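# Fit a spool piece between two spring-loaded pipe flanges

## Task

Place the spool piece in the gap between the two pipe ends so that each of its ends is seated fully within the raised ring of the flange it faces. The pipe ends are on springs and can be drawn back far enough to open room for the spool. Use as many of the three arms as you like. The fit only counts if it holds without any robot supporting it at the end, so release the spool and move the arms away once it is seated.

## Robot and tools

Robots: three identical i2rt Big YAM arms named arm1, arm2 and arm3. Each has six revolute joints, a two-finger gripper and a wrist camera. With joints 1 and 6 at zero and the hand level and pointing forward, the wrist camera rides on top of the hand and looks toward the fingertips. The hand reaches roughly 1.0 m from the joint-1 axis at full extension. There is also a fixed room camera, cam_high.

Scene frame: one shared frame, origin on the floor, +z up. Approximate base mounts on the tabletop (metres) and facing direction (degrees counter-clockwise from +x): arm1 at x=+0.55, y=+0.00, z=+0.72, facing +180; arm2 at x=+0.00, y=+0.65, z=+0.72, facing -90; arm3 at x=+0.00, y=-0.65, z=+0.72, facing +90. The hand point is halfway between the fingertips; its z axis runs along the fingers and its y axis is the direction in which the fingers open and close. The true base poses are never printed.

Tool execute_actions(actions, cameras): actions is a list holding exactly one action, or an empty list to simply read state and images. An action is an object keyed by arm name (arm1, arm2, arm3); under each name goes "joints", an object of absolute joint targets by name. There are no Cartesian or offset commands: every number is a target angle or width, not a change from the current value. Units and ranges: joint1_rad -2.879 to 2.879 rad (rotates the whole arm about its base; positive is counter-clockwise seen from above; 0 points along the base's facing direction); joint2_rad 0 to 3.141 (shoulder; 0 has the upper arm aimed backward about level, increasing raises it and brings it forward); joint3_rad 0 to 3.019 (elbow; 0 is fully folded, increasing opens it); joint4_rad -1.692 to 1.57 (hand pitch; positive tilts fingers up); joint5_rad -1.57 to 1.57 (hand yaw; positive toward the arm's right); joint6_rad -2.094 to 2.094 (hand roll; positive is clockwise viewed from behind the hand); gripper_m 0 to 0.093 metres (fingertip gap; roughly 50 to 62 N per pad at most). Done tolerances: ±0.045, ±0.14, ±0.09, ±0.055, ±0.03, ±0.035 rad for joints 1 to 6 and ±0.003 m for the gripper. Any joint or arm you omit may keep driving toward its earlier target. An unknown key or out-of-range number rejects the whole call and nothing moves. All motions in the action begin together but finish independently, and each joint has its own speed, so the hand can sweep a wide arc between postures. One action lasts at most 15 s. cameras is a list from arm1_cam_wrist, arm2_cam_wrist, arm3_cam_wrist, cam_high, all; omitted, null or ["all"] gives every camera, [] gives none. The pictures line lists the cameras in image order.

Tool wait(seconds): 0 to 10 s, commands nothing, returns state and images like an empty action.

Tool zoom_image(camera, region): region is [x0, y0, x1, y1] in pixels of that camera's latest full image, origin top-left, at most 504 by 504 pixels.

Tool finished_scene(scene): integer number of the current scene; irreversible, and reports whether the goal was met. Only call it once the spool is seated, released and the arms are clear, since the state must persist.

Reading results: joint_positions gives each joint's angle. joint_status tells how each commanded motion ended. off_target means it stopped short and may still be pushing. contact_stop or time_out means the joint abandoned its target and holds where it stopped; after time_out a joint may instead keep a target clipped to within 0.375, 0.375, 0.113, 0.225, 0.075, 0.3 rad (joints 1 to 6) of its position and continue pushing, and will move on its own if the obstruction clears. To relieve such a push, command the joint to its reported position. "joint command not followed", usually with a cause line, means a self- and inter-arm collision check blocked that arm's joint targets (its gripper target still runs); those joints show not_followed and may be retried with later actions until valid targets are given. on_its_own lists what the call did not command; its "held at" value is the held target, not the actual angle. A joint holding a load will sag. Tiny changes near the current angle may produce no motion.

Hazards: the arms do not stop on contact and can push very hard. A hard squeeze between two arms ends the run; hard impacts can too. The collision check may react late and ignores fingers, gripper housings and wrist cameras, and no state line reports arm-to-arm contact. Object contact with robots is fine. Knocking anything out of the work area ends the scene. Avoid dropping, slipping, slamming or shoving. Loose objects may occasionally be nudged by outside disturbances. Sustained loads heat motors: a MOTOR HOT warning appears from 85 °C, and at 100 °C the arm goes limp and falls (OVER-TEMPERATURE FAULT, with limit_stop_at_motor_heat in joint_status; resend targets afterwards). The robots keep executing the last command while you are composing a reply, and arms act independently of each other. Fewer seconds of robot motion is better.

Each tool is called after "Emit:" as name(argument=value, ...) on one line, values as JSON.

## Session

Emit:
execute_actions(actions=[])

Scene clock: 0.00 s.
arm1.joint_positions: joint1_rad=-0.111 joint2_rad=+0.527 joint3_rad=+1.361 joint4_rad=-1.473 joint5_rad=-0.126 joint6_rad=+0.178 gripper_m=+0.094
arm1.joint_status: not commanded
arm1.hand: x=+0.3696 y=-0.0120 z=+1.3144 quat_wxyz=(-0.072, -0.887, +0.086, +0.448) (m; scene frame)
arm2.joint_positions: joint1_rad=-0.388 joint2_rad=+0.516 joint3_rad=+1.448 joint4_rad=-1.222 joint5_rad=-0.017 joint6_rad=+0.212 gripper_m=+0.094
arm2.joint_status: not commanded
arm2.hand: x=-0.0629 y=+0.4617 z=+1.3791 quat_wxyz=(-0.392, -0.703, -0.396, +0.443) (m; scene frame)
arm3.joint_positions: joint1_rad=-0.508 joint2_rad=+0.535 joint3_rad=+1.369 joint4_rad=-1.498 joint5_rad=+0.009 joint6_rad=-0.254 gripper_m=+0.094
arm3.joint_status: not commanded
arm3.hand: x=+0.0867 y=-0.4911 z=+1.2922 quat_wxyz=(-0.403, +0.555, -0.707, -0.172) (m; scene frame)
pictures: arm1_cam_wrist, arm2_cam_wrist, arm3_cam_wrist, cam_high
Images, in order (width x height): arm1_cam_wrist 616x616, arm2_cam_wrist 616x616, arm3_cam_wrist 616x616, cam_high 504x504.

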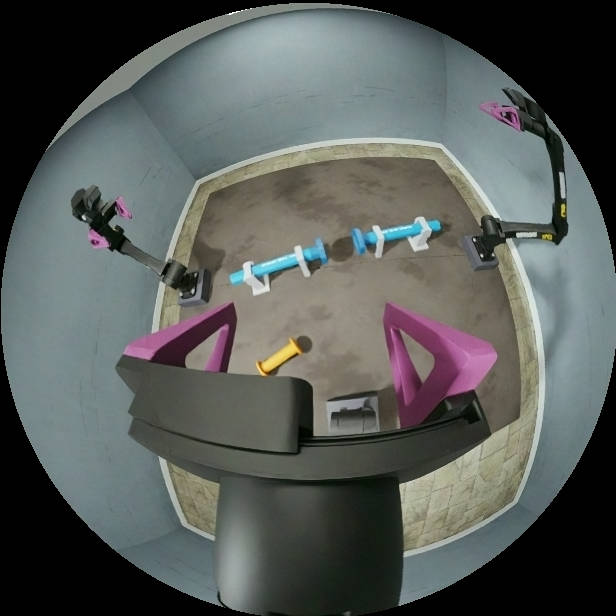

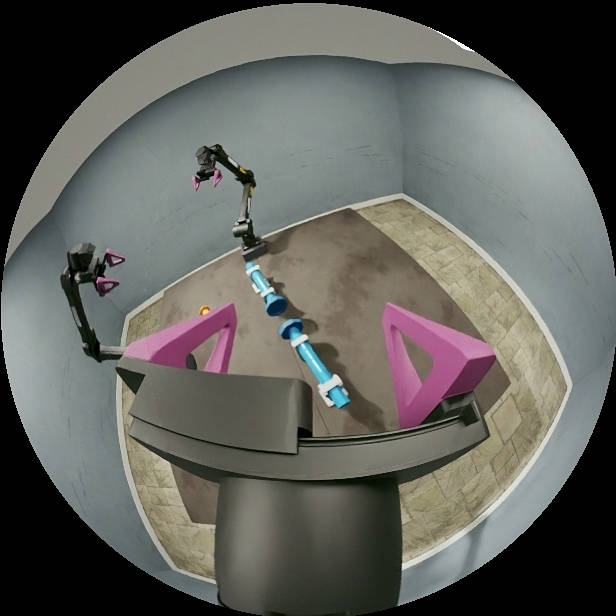

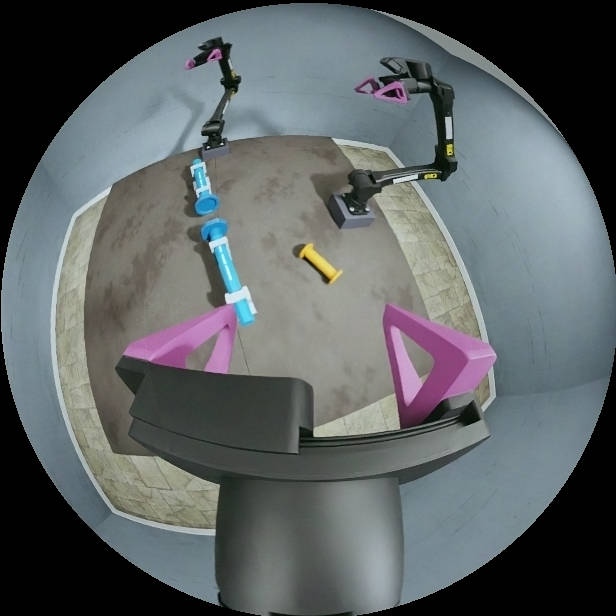

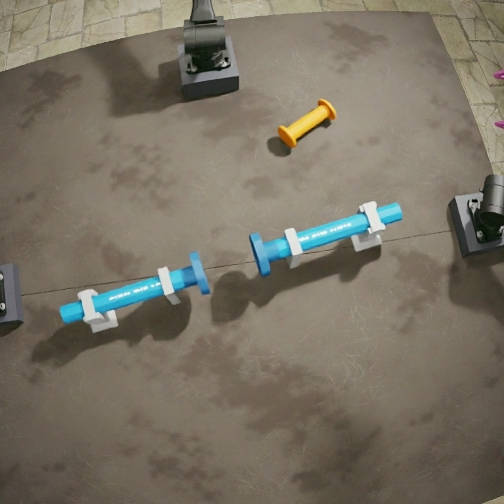

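Emit:
execute_actions(actions=[{"arm1":{"joints":{"joint4_rad":-0.8}},"arm2":{"joints":{"joint3_rad":1.0}},"arm3":{"joints":{"joint2_rad":1.0}}}], cameras=[])

Scene clock: 17.67 s.
arm1.joint_positions: joint1_rad=-0.111 joint2_rad=+0.527 joint3_rad=+1.361 joint4_rad=-0.824 joint5_rad=-0.126 joint6_rad=+0.178 gripper_m=+0.094
arm1.joint_status: all done
arm1.hand: x=+0.3220 y=-0.0098 z=+1.4630 quat_wxyz=(-0.074, -0.701, +0.043, +0.708) (m; scene frame)
arm2.joint_positions: joint1_rad=-0.388 joint2_rad=+0.522 joint3_rad=+1.007 joint4_rad=-1.222 joint5_rad=-0.017 joint6_rad=+0.212 gripper_m=+0.094
arm2.joint_status: all done
arm2.hand: x=-0.0826 y=+0.4107 z=+1.1569 quat_wxyz=(-0.266, -0.801, -0.447, +0.297) (m; scene frame)
arm3.joint_positions: joint1_rad=-0.508 joint2_rad=+1.002 joint3_rad=+1.369 joint4_rad=-1.498 joint5_rad=+0.009 joint6_rad=-0.254 gripper_m=+0.094
arm3.joint_status: all done
arm3.hand: x=+0.1597 y=-0.3539 z=+1.1794 quat_wxyz=(-0.201, +0.604, -0.767, -0.083) (m; scene frame)
pictures: none
No camera images: the call's "cameras" was empty. Leave "cameras" out to get every camera's image.

Emit:
execute_actions(actions=[{"arm1":{"joints":{"joint1_rad":0.83,"joint2_rad":1.28,"joint3_rad":0.71,"joint4_rad":-1.0,"joint5_rad":0,"joint6_rad":-1.16}},"arm2":{"joints":{"joint1_rad":-0.1,"joint2_rad":1.325,"joint3_rad":1.12,"joint4_rad":-1.37,"joint5_rad":0,"joint6_rad":0}},"arm3":{"joints":{"joint1_rad":-0.08,"joint2_rad":1.535,"joint3_rad":1.34,"joint4_rad":-1.375,"joint5_rad":0,"joint6_rad":0}}}])

Scene clock: 39.57 s.
arm1.joint_positions: joint1_rad=+0.826 joint2_rad=+1.269 joint3_rad=+0.708 joint4_rad=-0.993 joint5_rad=+0.000 joint6_rad=-1.151 gripper_m=+0.094
arm1.joint_status: all done
arm1.hand: x=+0.3517 y=-0.2276 z=+0.8583 quat_wxyz=(+0.006, -0.538, -0.843, +0.004) (m; scene frame)
arm2.joint_positions: joint1_rad=-0.107 joint2_rad=+1.330 joint3_rad=+1.084 joint4_rad=-1.361 joint5_rad=-0.001 joint6_rad=+0.011 gripper_m=+0.094
arm2.joint_status: all done
arm2.hand: x=-0.0250 y=+0.2894 z=+0.9396 quat_wxyz=(+0.018, -0.734, -0.678, -0.019) (m; scene frame)
arm3.joint_positions: joint1_rad=-0.073 joint2_rad=+1.547 joint3_rad=+1.336 joint4_rad=-1.386 joint5_rad=+0.000 joint6_rad=-0.008 gripper_m=+0.094
arm3.joint_status: all done
arm3.hand: x=+0.0246 y=-0.2027 z=+0.9638 quat_wxyz=(+0.010, +0.690, -0.723, +0.009) (m; scene frame)
pictures: arm1_cam_wrist, arm2_cam_wrist, arm3_cam_wrist, cam_high
Images, in order (width x height): arm1_cam_wrist 616x616, arm2_cam_wrist 616x616, arm3_cam_wrist 616x616, cam_high 504x504.

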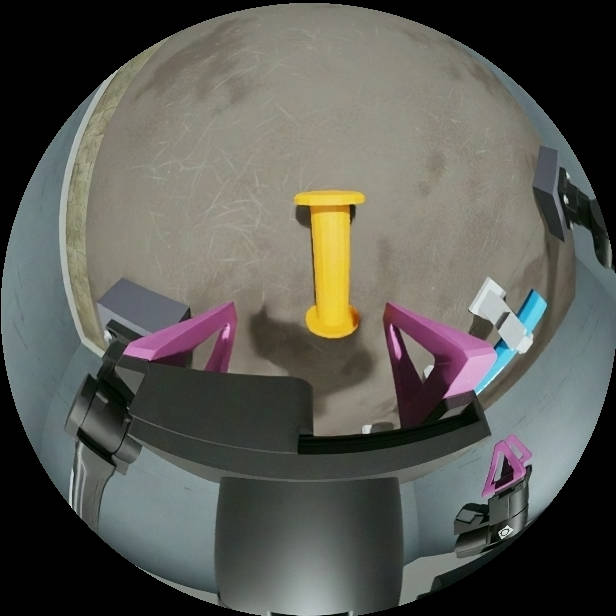

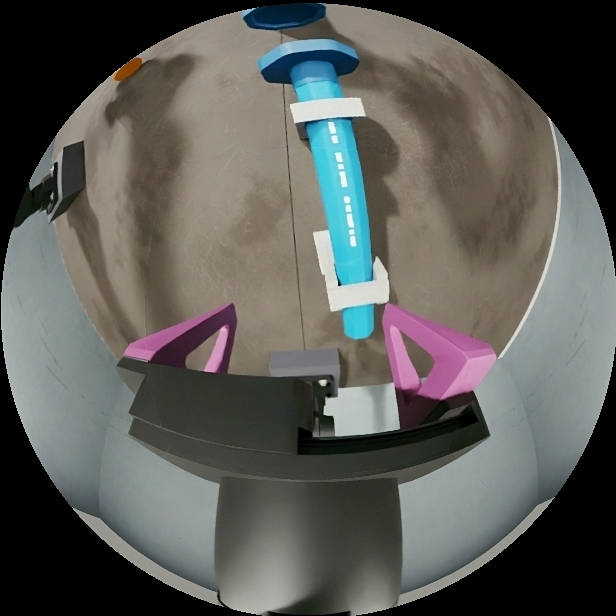

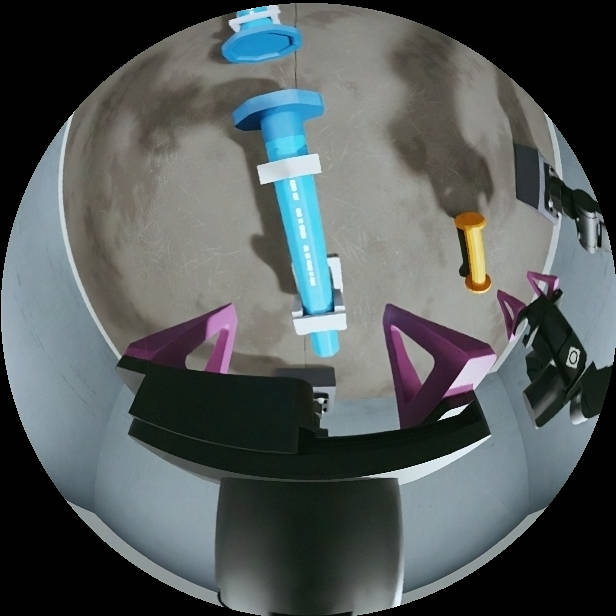

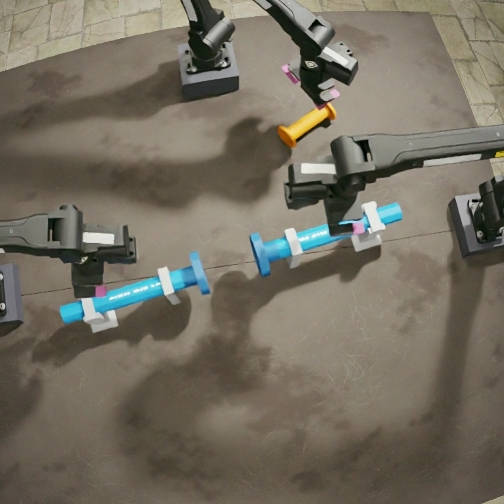

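Emit:
execute_actions(actions=[{"arm1":{"joints":{"joint1_rad":0.81,"joint2_rad":1.57,"joint3_rad":0.63,"joint4_rad":-0.63}},"arm2":{"joints":{"joint1_rad":-0.08,"joint2_rad":1.586,"joint3_rad":1.23,"joint4_rad":-1.2,"joint6_rad":-0.2}},"arm3":{"joints":{"joint1_rad":-0.045,"joint2_rad":1.757,"joint3_rad":1.43,"joint4_rad":-1.24,"joint6_rad":-0.18}}}])

Scene clock: 57.00 s.
arm1.joint_positions: joint1_rad=+0.819 joint2_rad=+1.567 joint3_rad=+0.632 joint4_rad=-0.645 joint5_rad=+0.003 joint6_rad=-1.152 gripper_m=+0.094
arm1.joint_status: all done
arm1.hand: x=+0.3418 y=-0.2333 z=+0.7515 quat_wxyz=(+0.006, -0.541, -0.841, -0.008) (m; scene frame)
arm2.joint_positions: joint1_rad=-0.092 joint2_rad=+1.595 joint3_rad=+1.198 joint4_rad=-1.208 joint5_rad=-0.001 joint6_rad=-0.189 gripper_m=+0.094
arm2.joint_status: all done
arm2.hand: x=-0.0238 y=+0.2061 z=+0.8768 quat_wxyz=(+0.015, -0.657, -0.753, -0.020) (m; scene frame)
arm3.joint_positions: joint1_rad=-0.054 joint2_rad=+1.773 joint3_rad=+1.393 joint4_rad=-1.254 joint5_rad=+0.000 joint6_rad=-0.172 gripper_m=+0.094
arm3.joint_status: all done
arm3.hand: x=+0.0181 y=-0.1468 z=+0.8797 quat_wxyz=(+0.025, +0.754, -0.657, +0.020) (m; scene frame)
pictures: arm1_cam_wrist, arm2_cam_wrist, arm3_cam_wrist, cam_high
Images, in order (width x height): arm1_cam_wrist 616x616, arm2_cam_wrist 616x616, arm3_cam_wrist 616x616, cam_high 504x504.

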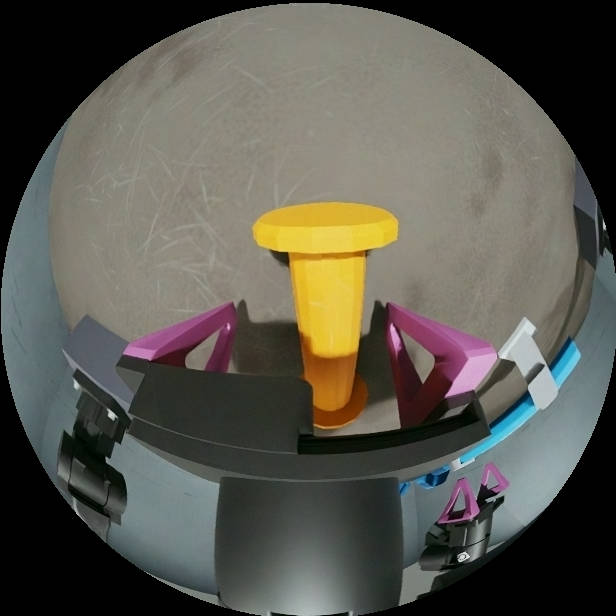

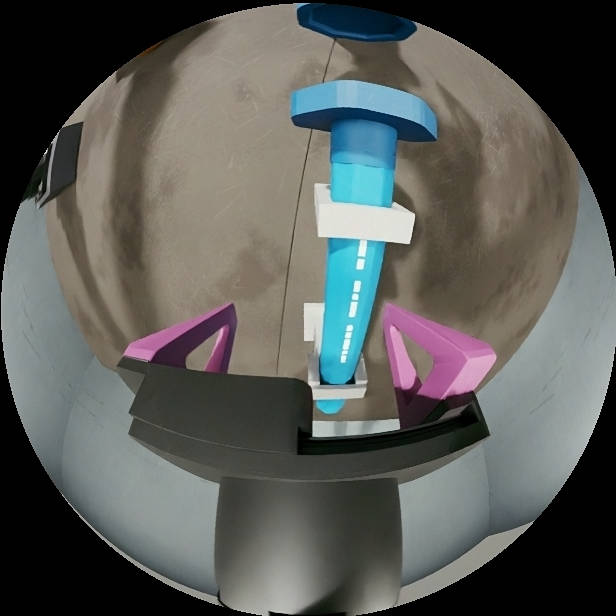

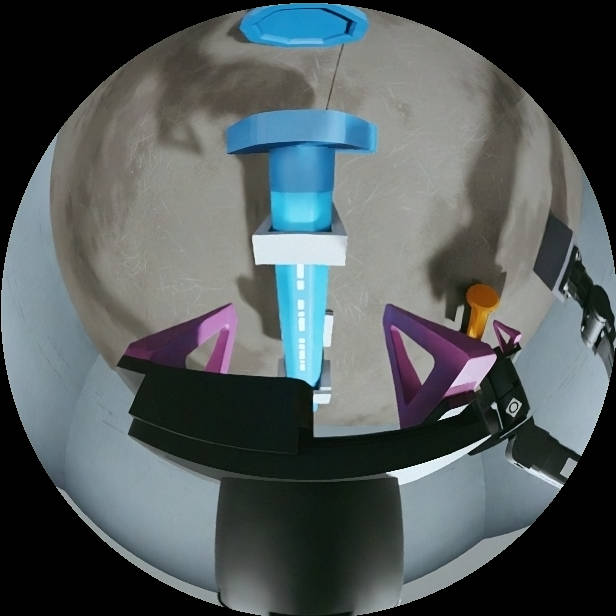

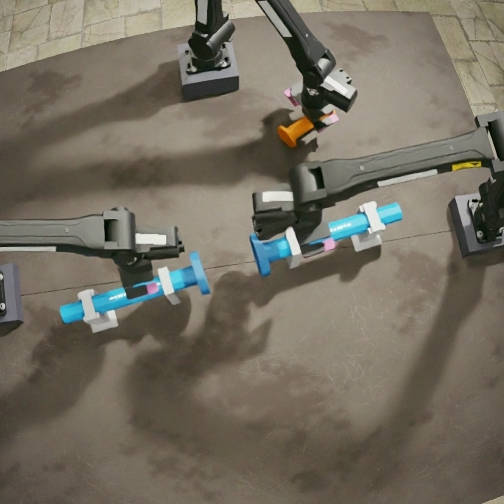

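Emit:
execute_actions(actions=[{"arm1":{"joints":{"gripper_m":0.0}},"arm2":{"joints":{"joint1_rad":-0.13,"joint2_rad":1.637,"joint3_rad":1.15,"joint4_rad":-1.085}},"arm3":{"joints":{"joint2_rad":1.80,"joint3_rad":1.36,"joint4_rad":-1.14}}}])

Scene clock: 63.90 s.
arm1.joint_positions: joint1_rad=+0.819 joint2_rad=+1.567 joint3_rad=+0.632 joint4_rad=-0.638 joint5_rad=+0.002 joint6_rad=-1.152 gripper_m=+0.035
arm1.joint_status: gripper_m off_target (ended at +0.035, target +0.000)
arm1.hand: x=+0.3409 y=-0.2347 z=+0.7516 quat_wxyz=(+0.006, -0.541, -0.841, -0.005) (m; scene frame)
arm2.joint_positions: joint1_rad=-0.123 joint2_rad=+1.635 joint3_rad=+1.159 joint4_rad=-1.095 joint5_rad=-0.001 joint6_rad=-0.189 gripper_m=+0.094
arm2.joint_status: all done
arm2.hand: x=-0.0383 y=+0.1970 z=+0.8457 quat_wxyz=(+0.004, -0.669, -0.743, -0.006) (m; scene frame)
arm3.joint_positions: joint1_rad=-0.054 joint2_rad=+1.792 joint3_rad=+1.369 joint4_rad=-1.158 joint5_rad=+0.000 joint6_rad=-0.173 gripper_m=+0.094
arm3.joint_status: all done
arm3.hand: x=+0.0185 y=-0.1335 z=+0.8613 quat_wxyz=(+0.004, +0.754, -0.657, +0.003) (m; scene frame)
pictures: arm1_cam_wrist, arm2_cam_wrist, arm3_cam_wrist, cam_high
Images, in order (width x height): arm1_cam_wrist 616x616, arm2_cam_wrist 616x616, arm3_cam_wrist 616x616, cam_high 504x504.

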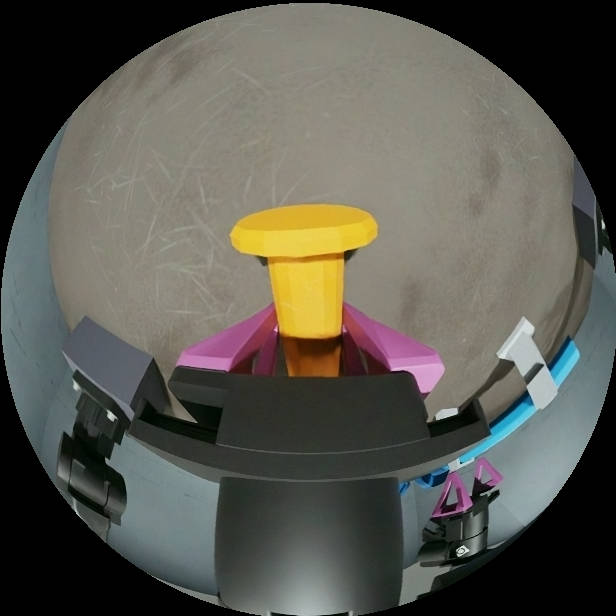

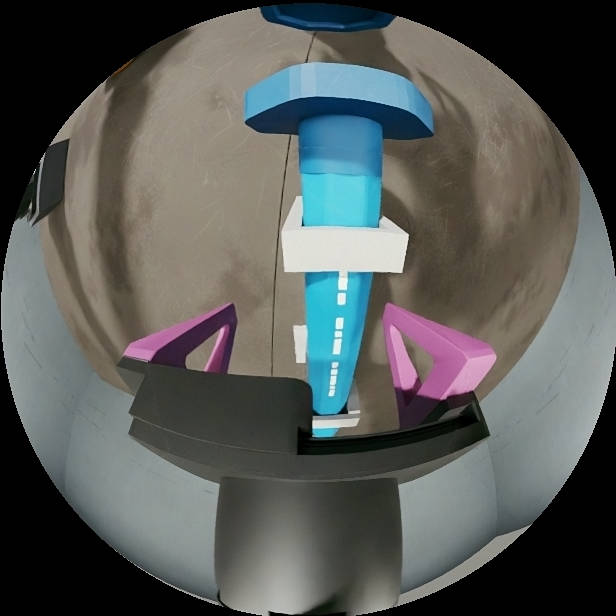

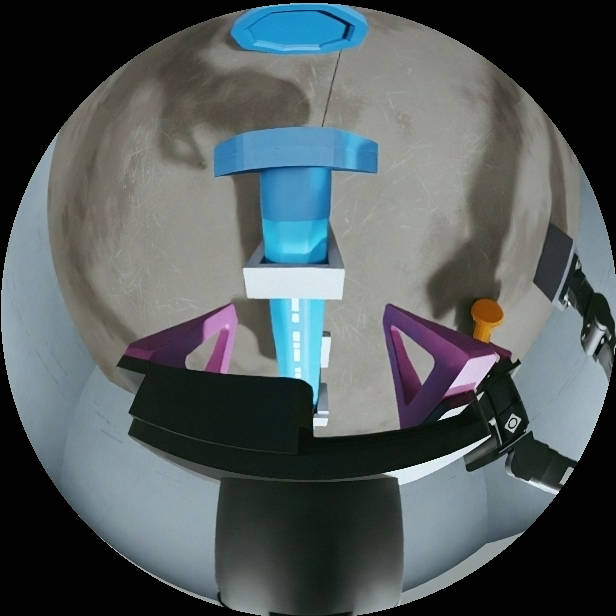

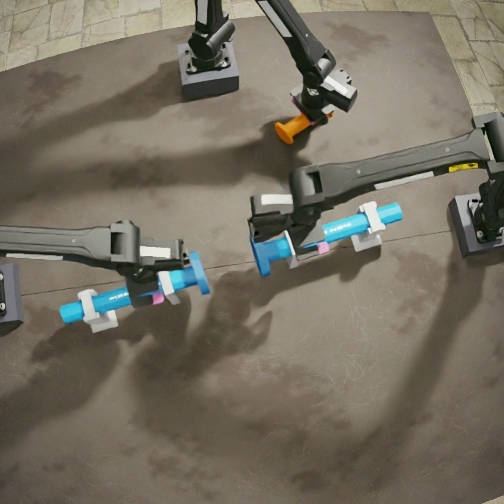

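Emit:
execute_actions(actions=[{"arm1":{"joints":{"joint2_rad":1.25,"joint3_rad":0.85,"joint4_rad":-1.17}},"arm2":{"joints":{"joint1_rad":-0.155,"joint2_rad":1.695,"joint3_rad":1.09,"joint4_rad":-0.97}},"arm3":{"joints":{"joint1_rad":-0.03,"joint2_rad":1.785,"joint3_rad":1.18,"joint4_rad":-0.97}}}])

Scene clock: 78.07 s.
arm1.joint_positions: joint1_rad=+0.819 joint2_rad=+1.247 joint3_rad=+0.832 joint4_rad=-1.157 joint5_rad=+0.002 joint6_rad=-1.152 gripper_m=+0.035
arm1.joint_status: all done
arm1.hand: x=+0.3413 y=-0.2368 z=+0.9064 quat_wxyz=(+0.006, -0.541, -0.841, -0.005) (m; scene frame)
arm2.joint_positions: joint1_rad=-0.146 joint2_rad=+1.700 joint3_rad=+1.096 joint4_rad=-0.979 joint5_rad=-0.001 joint6_rad=-0.189 gripper_m=+0.094
arm2.joint_status: all done
arm2.hand: x=-0.0484 y=+0.2027 z=+0.7973 quat_wxyz=(+0.008, -0.677, -0.735, -0.011) (m; scene frame)
arm3.joint_positions: joint1_rad=-0.039 joint2_rad=+1.791 joint3_rad=+1.182 joint4_rad=-0.988 joint5_rad=+0.000 joint6_rad=-0.173 gripper_m=+0.094
arm3.joint_status: all done
arm3.hand: x=+0.0104 y=-0.1722 z=+0.8000 quat_wxyz=(+0.010, +0.759, -0.651, +0.008) (m; scene frame)
pictures: arm1_cam_wrist, arm2_cam_wrist, arm3_cam_wrist, cam_high
Images, in order (width x height): arm1_cam_wrist 616x616, arm2_cam_wrist 616x616, arm3_cam_wrist 616x616, cam_high 504x504.

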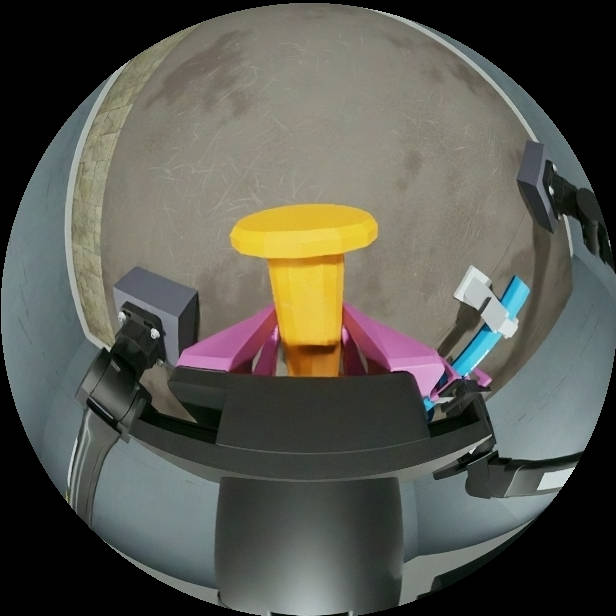

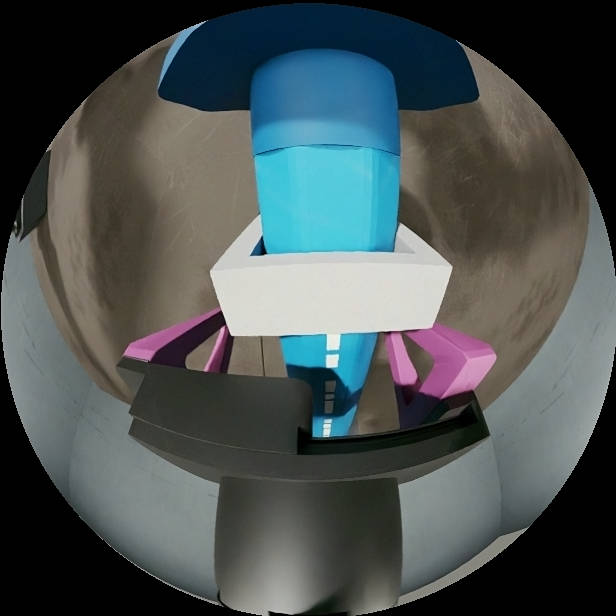

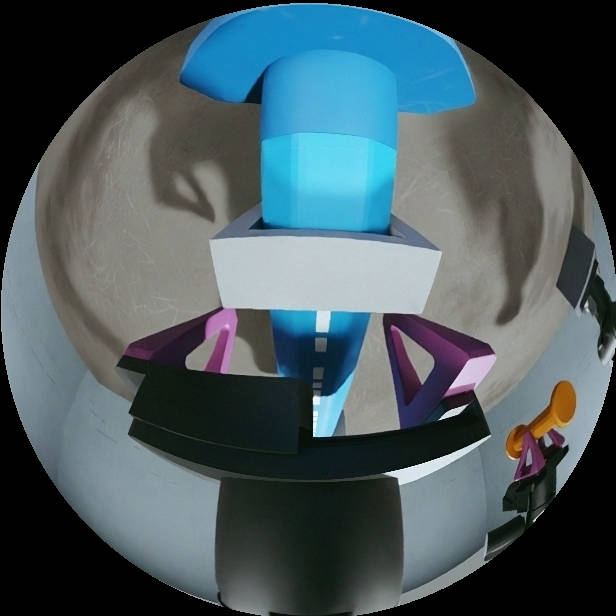

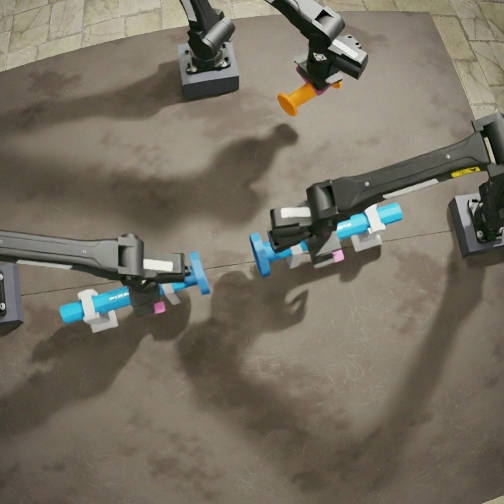

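Emit:
execute_actions(actions=[{"arm1":{"joints":{"joint1_rad":0.3,"joint2_rad":1.3,"joint3_rad":1.0,"joint4_rad":-1.27,"joint6_rad":-1.77}},"arm2":{"joints":{"gripper_m":0}},"arm3":{"joints":{"gripper_m":0}}}])

Scene clock: 84.77 s.
arm1.joint_positions: joint1_rad=+0.298 joint2_rad=+1.310 joint3_rad=+0.959 joint4_rad=-1.256 joint5_rad=+0.000 joint6_rad=-1.761 gripper_m=+0.035
arm1.joint_status: all done
arm1.hand: x=+0.2290 y=-0.1098 z=+0.9340 quat_wxyz=(-0.007, -0.503, -0.864, -0.018) (m; scene frame)
arm2.joint_positions: joint1_rad=-0.160 joint2_rad=+1.700 joint3_rad=+1.096 joint4_rad=-0.972 joint5_rad=+0.011 joint6_rad=-0.226 gripper_m=+0.038
arm2.joint_status: gripper_m off_target (ended at +0.038, target +0.000)
arm2.hand: x=-0.0571 y=+0.2020 z=+0.7970 quat_wxyz=(+0.011, -0.669, -0.743, -0.005) (m; scene frame)
arm3.joint_positions: joint1_rad=-0.043 joint2_rad=+1.791 joint3_rad=+1.182 joint4_rad=-0.983 joint5_rad=+0.010 joint6_rad=-0.171 gripper_m=+0.038
arm3.joint_status: gripper_m off_target (ended at +0.038, target +0.000)
arm3.hand: x=+0.0138 y=-0.1712 z=+0.8000 quat_wxyz=(+0.005, +0.757, -0.653, +0.011) (m; scene frame)
pictures: arm1_cam_wrist, arm2_cam_wrist, arm3_cam_wrist, cam_high
Images, in order (width x height): arm1_cam_wrist 616x616, arm2_cam_wrist 616x616, arm3_cam_wrist 616x616, cam_high 504x504.

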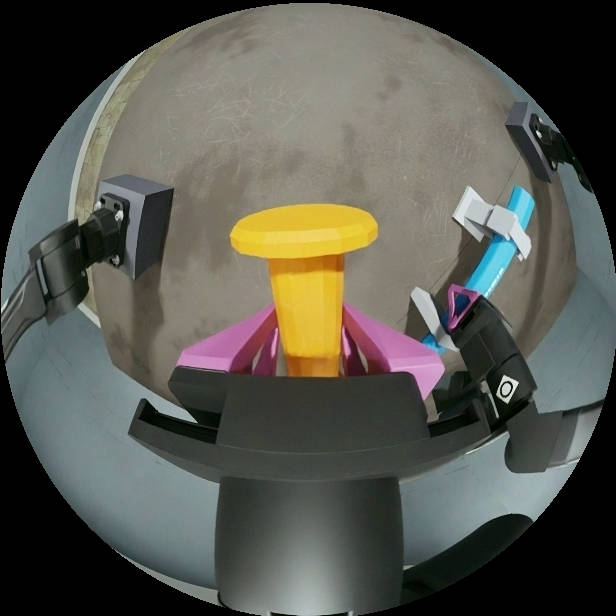

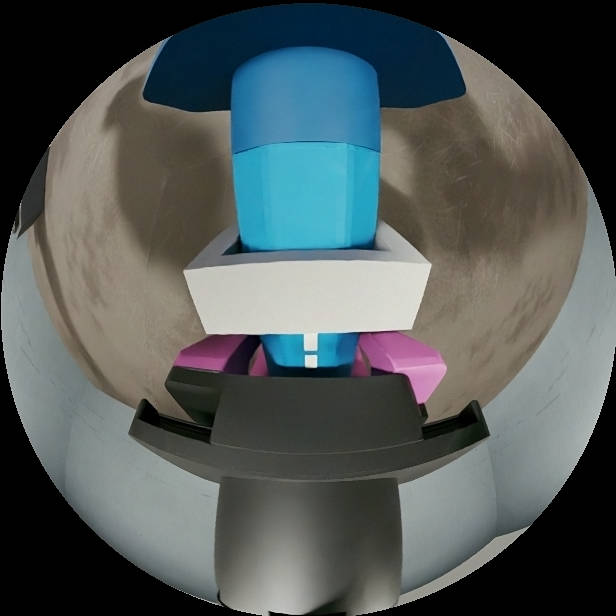

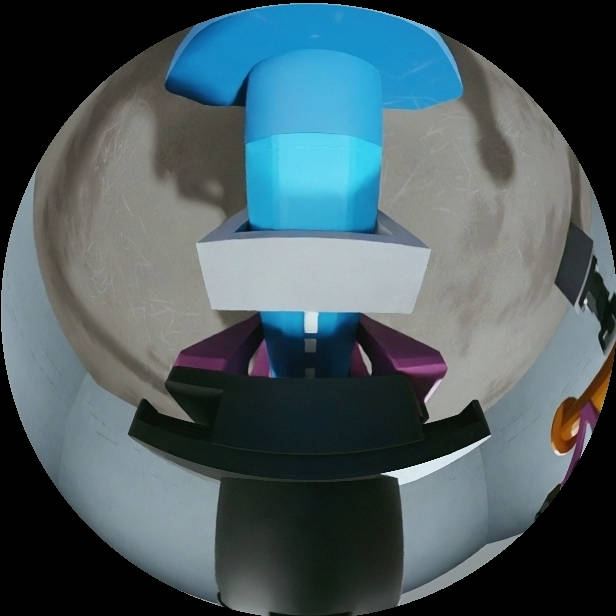

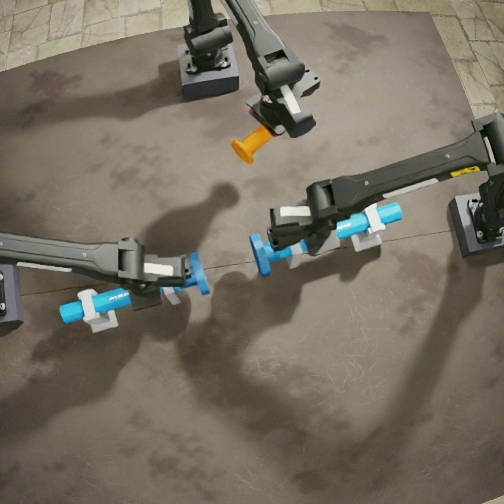

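Emit:
execute_actions(actions=[{"arm2":{"joints":{"joint1_rad":-0.2,"joint2_rad":1.585,"joint3_rad":0.94,"joint4_rad":-0.93}},"arm3":{"joints":{"joint1_rad":-0.07,"joint2_rad":1.68,"joint3_rad":1.025,"joint4_rad":-0.935}}}])

Scene clock: 90.10 s.
arm1.joint_positions: joint1_rad=+0.298 joint2_rad=+1.310 joint3_rad=+0.959 joint4_rad=-1.256 joint5_rad=+0.000 joint6_rad=-1.761 gripper_m=+0.035
arm1.joint_status: not commanded
arm1.hand: x=+0.2290 y=-0.1098 z=+0.9340 quat_wxyz=(-0.007, -0.503, -0.864, -0.018) (m; scene frame)
arm2.joint_positions: joint1_rad=-0.174 joint2_rad=+1.624 joint3_rad=+0.993 joint4_rad=-0.876 joint5_rad=+0.004 joint6_rad=-0.252 gripper_m=+0.038
arm2.joint_status: all done
arm2.hand: x=-0.0595 y=+0.2199 z=+0.7971 quat_wxyz=(-0.011, -0.664, -0.747, +0.021) (m; scene frame)
arm3.joint_positions: joint1_rad=-0.054 joint2_rad=+1.718 joint3_rad=+1.076 joint4_rad=-0.891 joint5_rad=+0.000 joint6_rad=-0.171 gripper_m=+0.038
arm3.joint_status: all done
arm3.hand: x=+0.0168 y=-0.1906 z=+0.7997 quat_wxyz=(-0.015, +0.753, -0.658, -0.012) (m; scene frame)
pictures: arm1_cam_wrist, arm2_cam_wrist, arm3_cam_wrist, cam_high
Images, in order (width x height): arm1_cam_wrist 616x616, arm2_cam_wrist 616x616, arm3_cam_wrist 616x616, cam_high 504x504.

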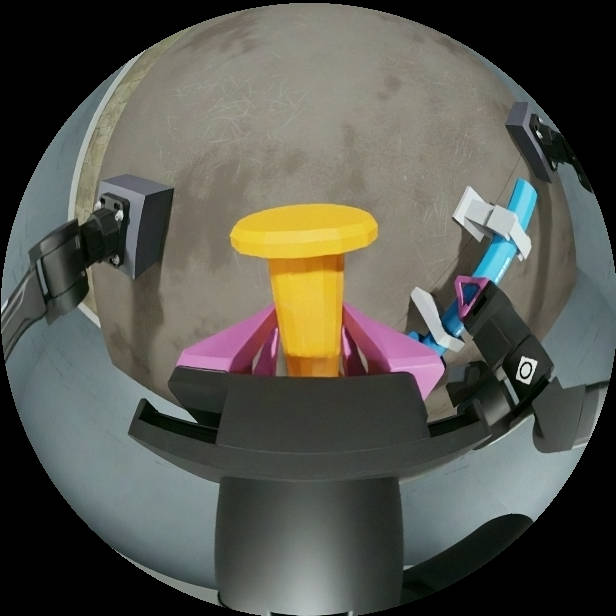

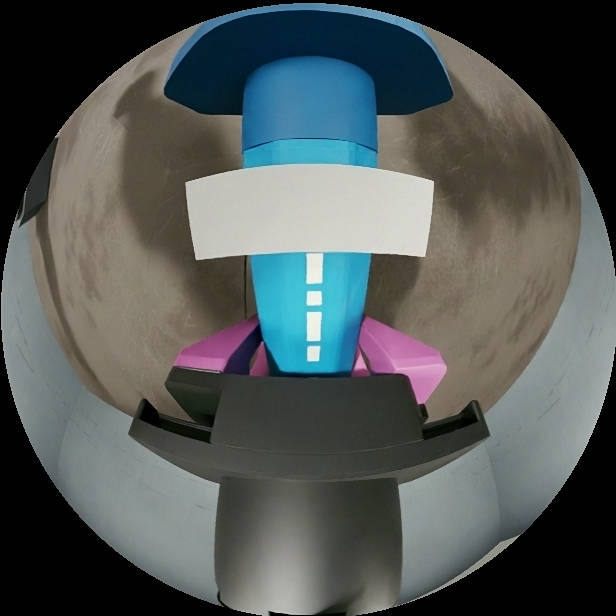

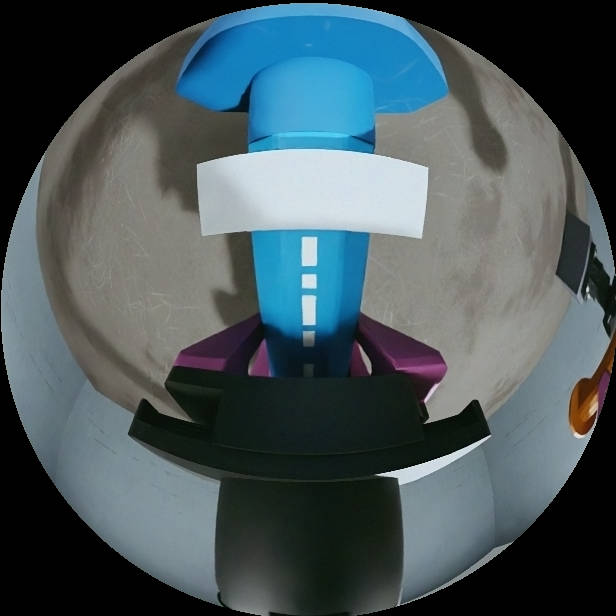

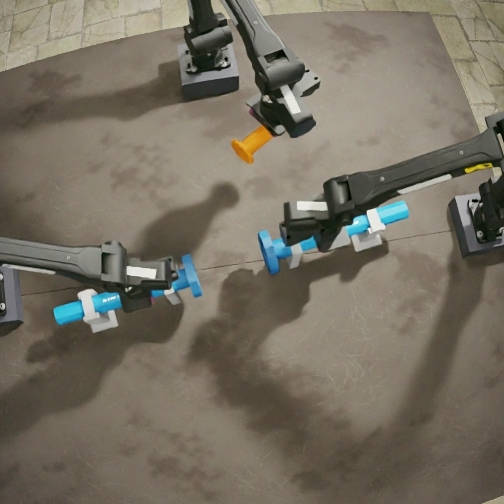

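Emit:
execute_actions(actions=[{"arm1":{"joints":{"joint1_rad":-0.05,"joint2_rad":1.86,"joint3_rad":1.66,"joint4_rad":-1.36,"joint6_rad":-1.795}},"arm2":{"joints":{"joint1_rad":-0.21,"joint2_rad":1.55,"joint3_rad":0.88,"joint4_rad":-0.95}},"arm3":{"joints":{"joint1_rad":-0.08,"joint2_rad":1.645,"joint3_rad":0.965,"joint4_rad":-0.95}}}])

Scene clock: 101.77 s.
arm1.joint_positions: joint1_rad=-0.057 joint2_rad=+1.877 joint3_rad=+1.602 joint4_rad=-1.353 joint5_rad=+0.000 joint6_rad=-1.786 gripper_m=+0.035
arm1.joint_status: all done
arm1.hand: x=-0.0035 y=+0.0155 z=+0.9217 quat_wxyz=(-0.017, -0.639, -0.769, -0.021) (m; scene frame)
arm2.joint_positions: joint1_rad=-0.178 joint2_rad=+1.603 joint3_rad=+0.964 joint4_rad=-0.850 joint5_rad=+0.002 joint6_rad=-0.256 gripper_m=+0.038
arm2.joint_status: joint4_rad time_out (moved +0.027 of -0.074); the others done
arm2.on_its_own: joint4_rad reads -0.850 and still pushes toward -0.950 since a time_out
arm2.hand: x=-0.0603 y=+0.2250 z=+0.7969 quat_wxyz=(-0.017, -0.664, -0.747, +0.029) (m; scene frame)
arm3.joint_positions: joint1_rad=-0.057 joint2_rad=+1.697 joint3_rad=+1.045 joint4_rad=-0.857 joint5_rad=-0.004 joint6_rad=-0.170 gripper_m=+0.038
arm3.joint_status: joint4_rad time_out (moved +0.034 of -0.059); the others done
arm3.on_its_own: joint4_rad reads -0.857 and still pushes toward -0.950 since a time_out
arm3.hand: x=+0.0172 y=-0.1947 z=+0.7994 quat_wxyz=(-0.023, +0.752, -0.659, -0.021) (m; scene frame)
pictures: arm1_cam_wrist, arm2_cam_wrist, arm3_cam_wrist, cam_high
Images, in order (width x height): arm1_cam_wrist 616x616, arm2_cam_wrist 616x616, arm3_cam_wrist 616x616, cam_high 504x504.

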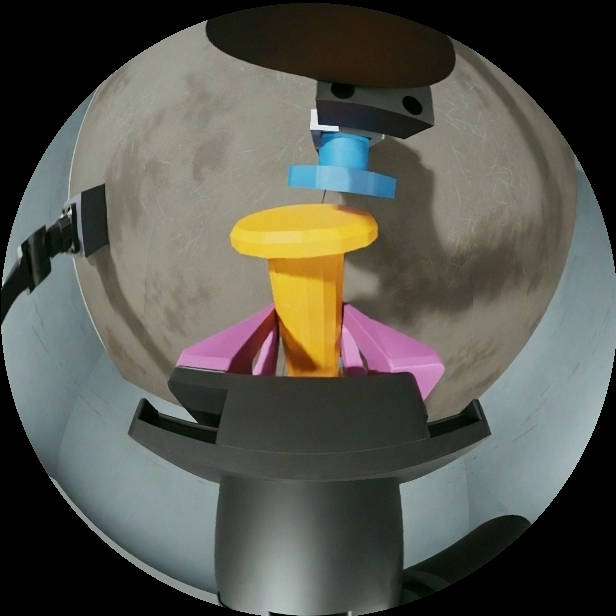

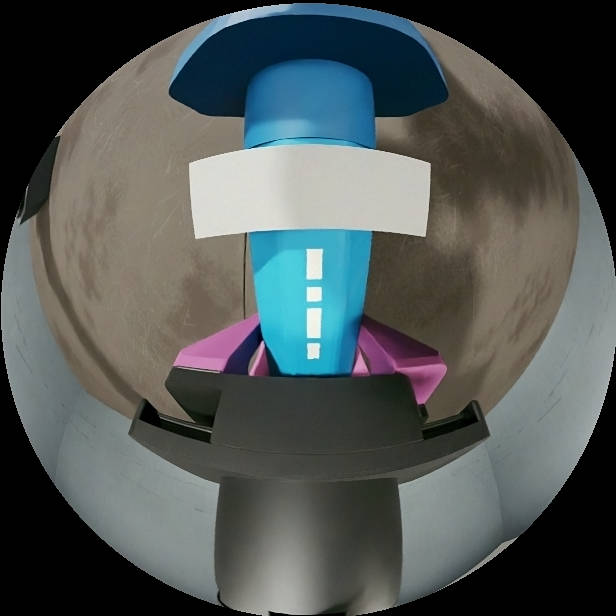

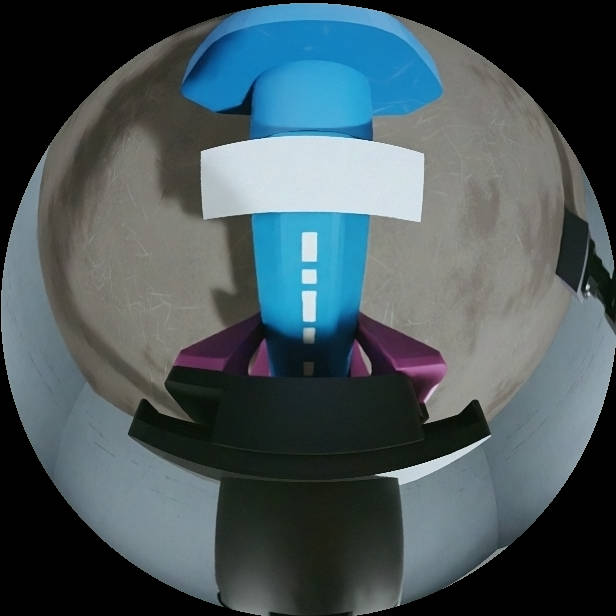

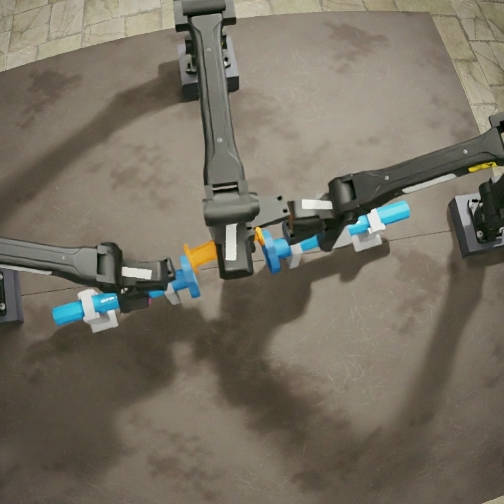

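Emit:
execute_actions(actions=[{"arm1":{"joints":{"joint2_rad":1.55,"joint4_rad":-0.6,"joint5_rad":-0.148,"joint6_rad":-1.72}},"arm2":{"joints":{"joint4_rad":-0.89}},"arm3":{"joints":{"joint4_rad":-0.89}}}], cameras=[])

Emit:
execute_actions(actions=[{"arm1":{"joints":{"joint3_rad":0.97,"joint4_rad":-0.22}}}])

Scene clock: 117.57 s.
arm1.joint_positions: joint1_rad=-0.057 joint2_rad=+1.560 joint3_rad=+1.621 joint4_rad=-0.640 joint5_rad=-0.146 joint6_rad=-1.724 gripper_m=+0.035
arm1.joint_status: all done
arm1.hand: x=-0.1199 y=-0.0093 z=+1.1999 quat_wxyz=(+0.329, -0.552, -0.682, +0.350) (m; scene frame)
arm2.joint_positions: joint1_rad=-0.178 joint2_rad=+1.592 joint3_rad=+0.948 joint4_rad=-0.818 joint5_rad=+0.001 joint6_rad=-0.256 gripper_m=+0.038
arm2.joint_status: joint4_rad time_out (moved +0.032 of -0.040)
arm2.on_its_own: joint4_rad reads -0.818 and still pushes toward -0.890 since a time_out
arm2.hand: x=-0.0604 y=+0.2238 z=+0.7969 quat_wxyz=(-0.025, -0.664, -0.746, +0.040) (m; scene frame)
arm3.joint_positions: joint1_rad=-0.057 joint2_rad=+1.686 joint3_rad=+1.029 joint4_rad=-0.825 joint5_rad=-0.005 joint6_rad=-0.170 gripper_m=+0.038
arm3.joint_status: joint4_rad time_out (moved +0.031 of -0.033)
arm3.on_its_own: joint4_rad reads -0.825 and still pushes toward -0.890 since a time_out
arm3.hand: x=+0.0172 y=-0.1935 z=+0.7995 quat_wxyz=(-0.033, +0.751, -0.658, -0.029) (m; scene frame)
pictures: none
No camera images: the call's "cameras" was empty. Leave "cameras" out to get every camera's image.

not run: a stop came earlier in this reply.

Emit:
execute_actions(actions=[{"arm1":{"joints":{"joint3_rad":0.97,"joint4_rad":-0.22}},"arm2":{"joints":{"joint4_rad":-0.83}},"arm3":{"joints":{"joint4_rad":-0.835}}}])

Scene clock: 121.03 s.
arm1.joint_positions: joint1_rad=-0.057 joint2_rad=+1.570 joint3_rad=+0.954 joint4_rad=-0.254 joint5_rad=-0.146 joint6_rad=-1.723 gripper_m=+0.035
arm1.joint_status: all done
arm1.hand: x=-0.0085 y=-0.0091 z=+0.9012 quat_wxyz=(+0.224, -0.600, -0.719, +0.269) (m; scene frame)
arm2.joint_positions: joint1_rad=-0.178 joint2_rad=+1.582 joint3_rad=+0.933 joint4_rad=-0.786 joint5_rad=+0.001 joint6_rad=-0.256 gripper_m=+0.038
arm2.joint_status: all done
arm2.hand: x=-0.0607 y=+0.2224 z=+0.7967 quat_wxyz=(-0.032, -0.663, -0.746, +0.051) (m; scene frame)
arm3.joint_positions: joint1_rad=-0.057 joint2_rad=+1.677 joint3_rad=+1.015 joint4_rad=-0.797 joint5_rad=-0.005 joint6_rad=-0.170 gripper_m=+0.038
arm3.joint_status: all done
arm3.hand: x=+0.0173 y=-0.1924 z=+0.7995 quat_wxyz=(-0.042, +0.751, -0.658, -0.037) (m; scene frame)
pictures: arm1_cam_wrist, arm2_cam_wrist, arm3_cam_wrist, cam_high
Images, in order (width x height): arm1_cam_wrist 616x616, arm2_cam_wrist 616x616, arm3_cam_wrist 616x616, cam_high 504x504.

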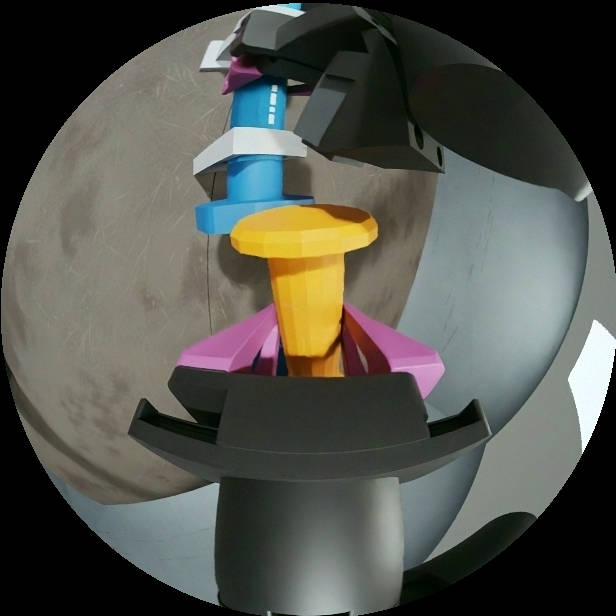

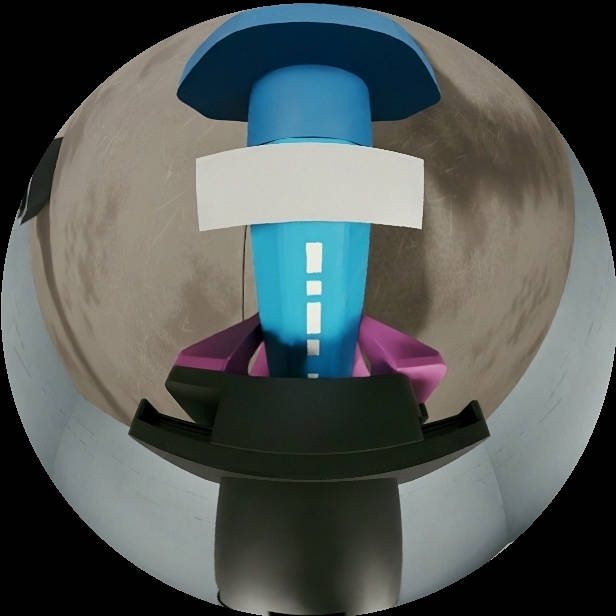

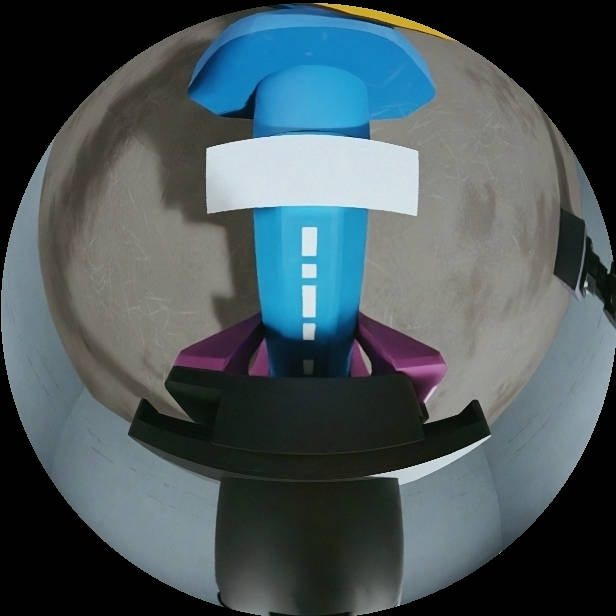

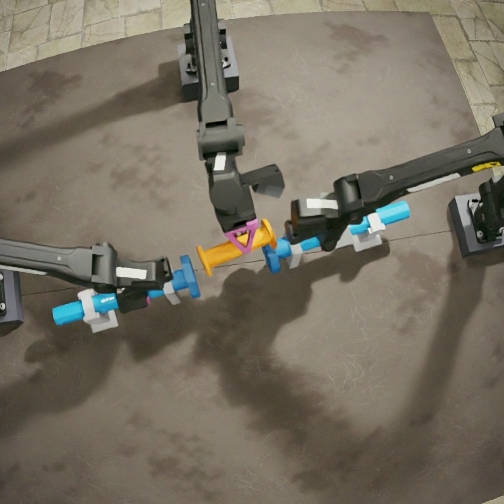

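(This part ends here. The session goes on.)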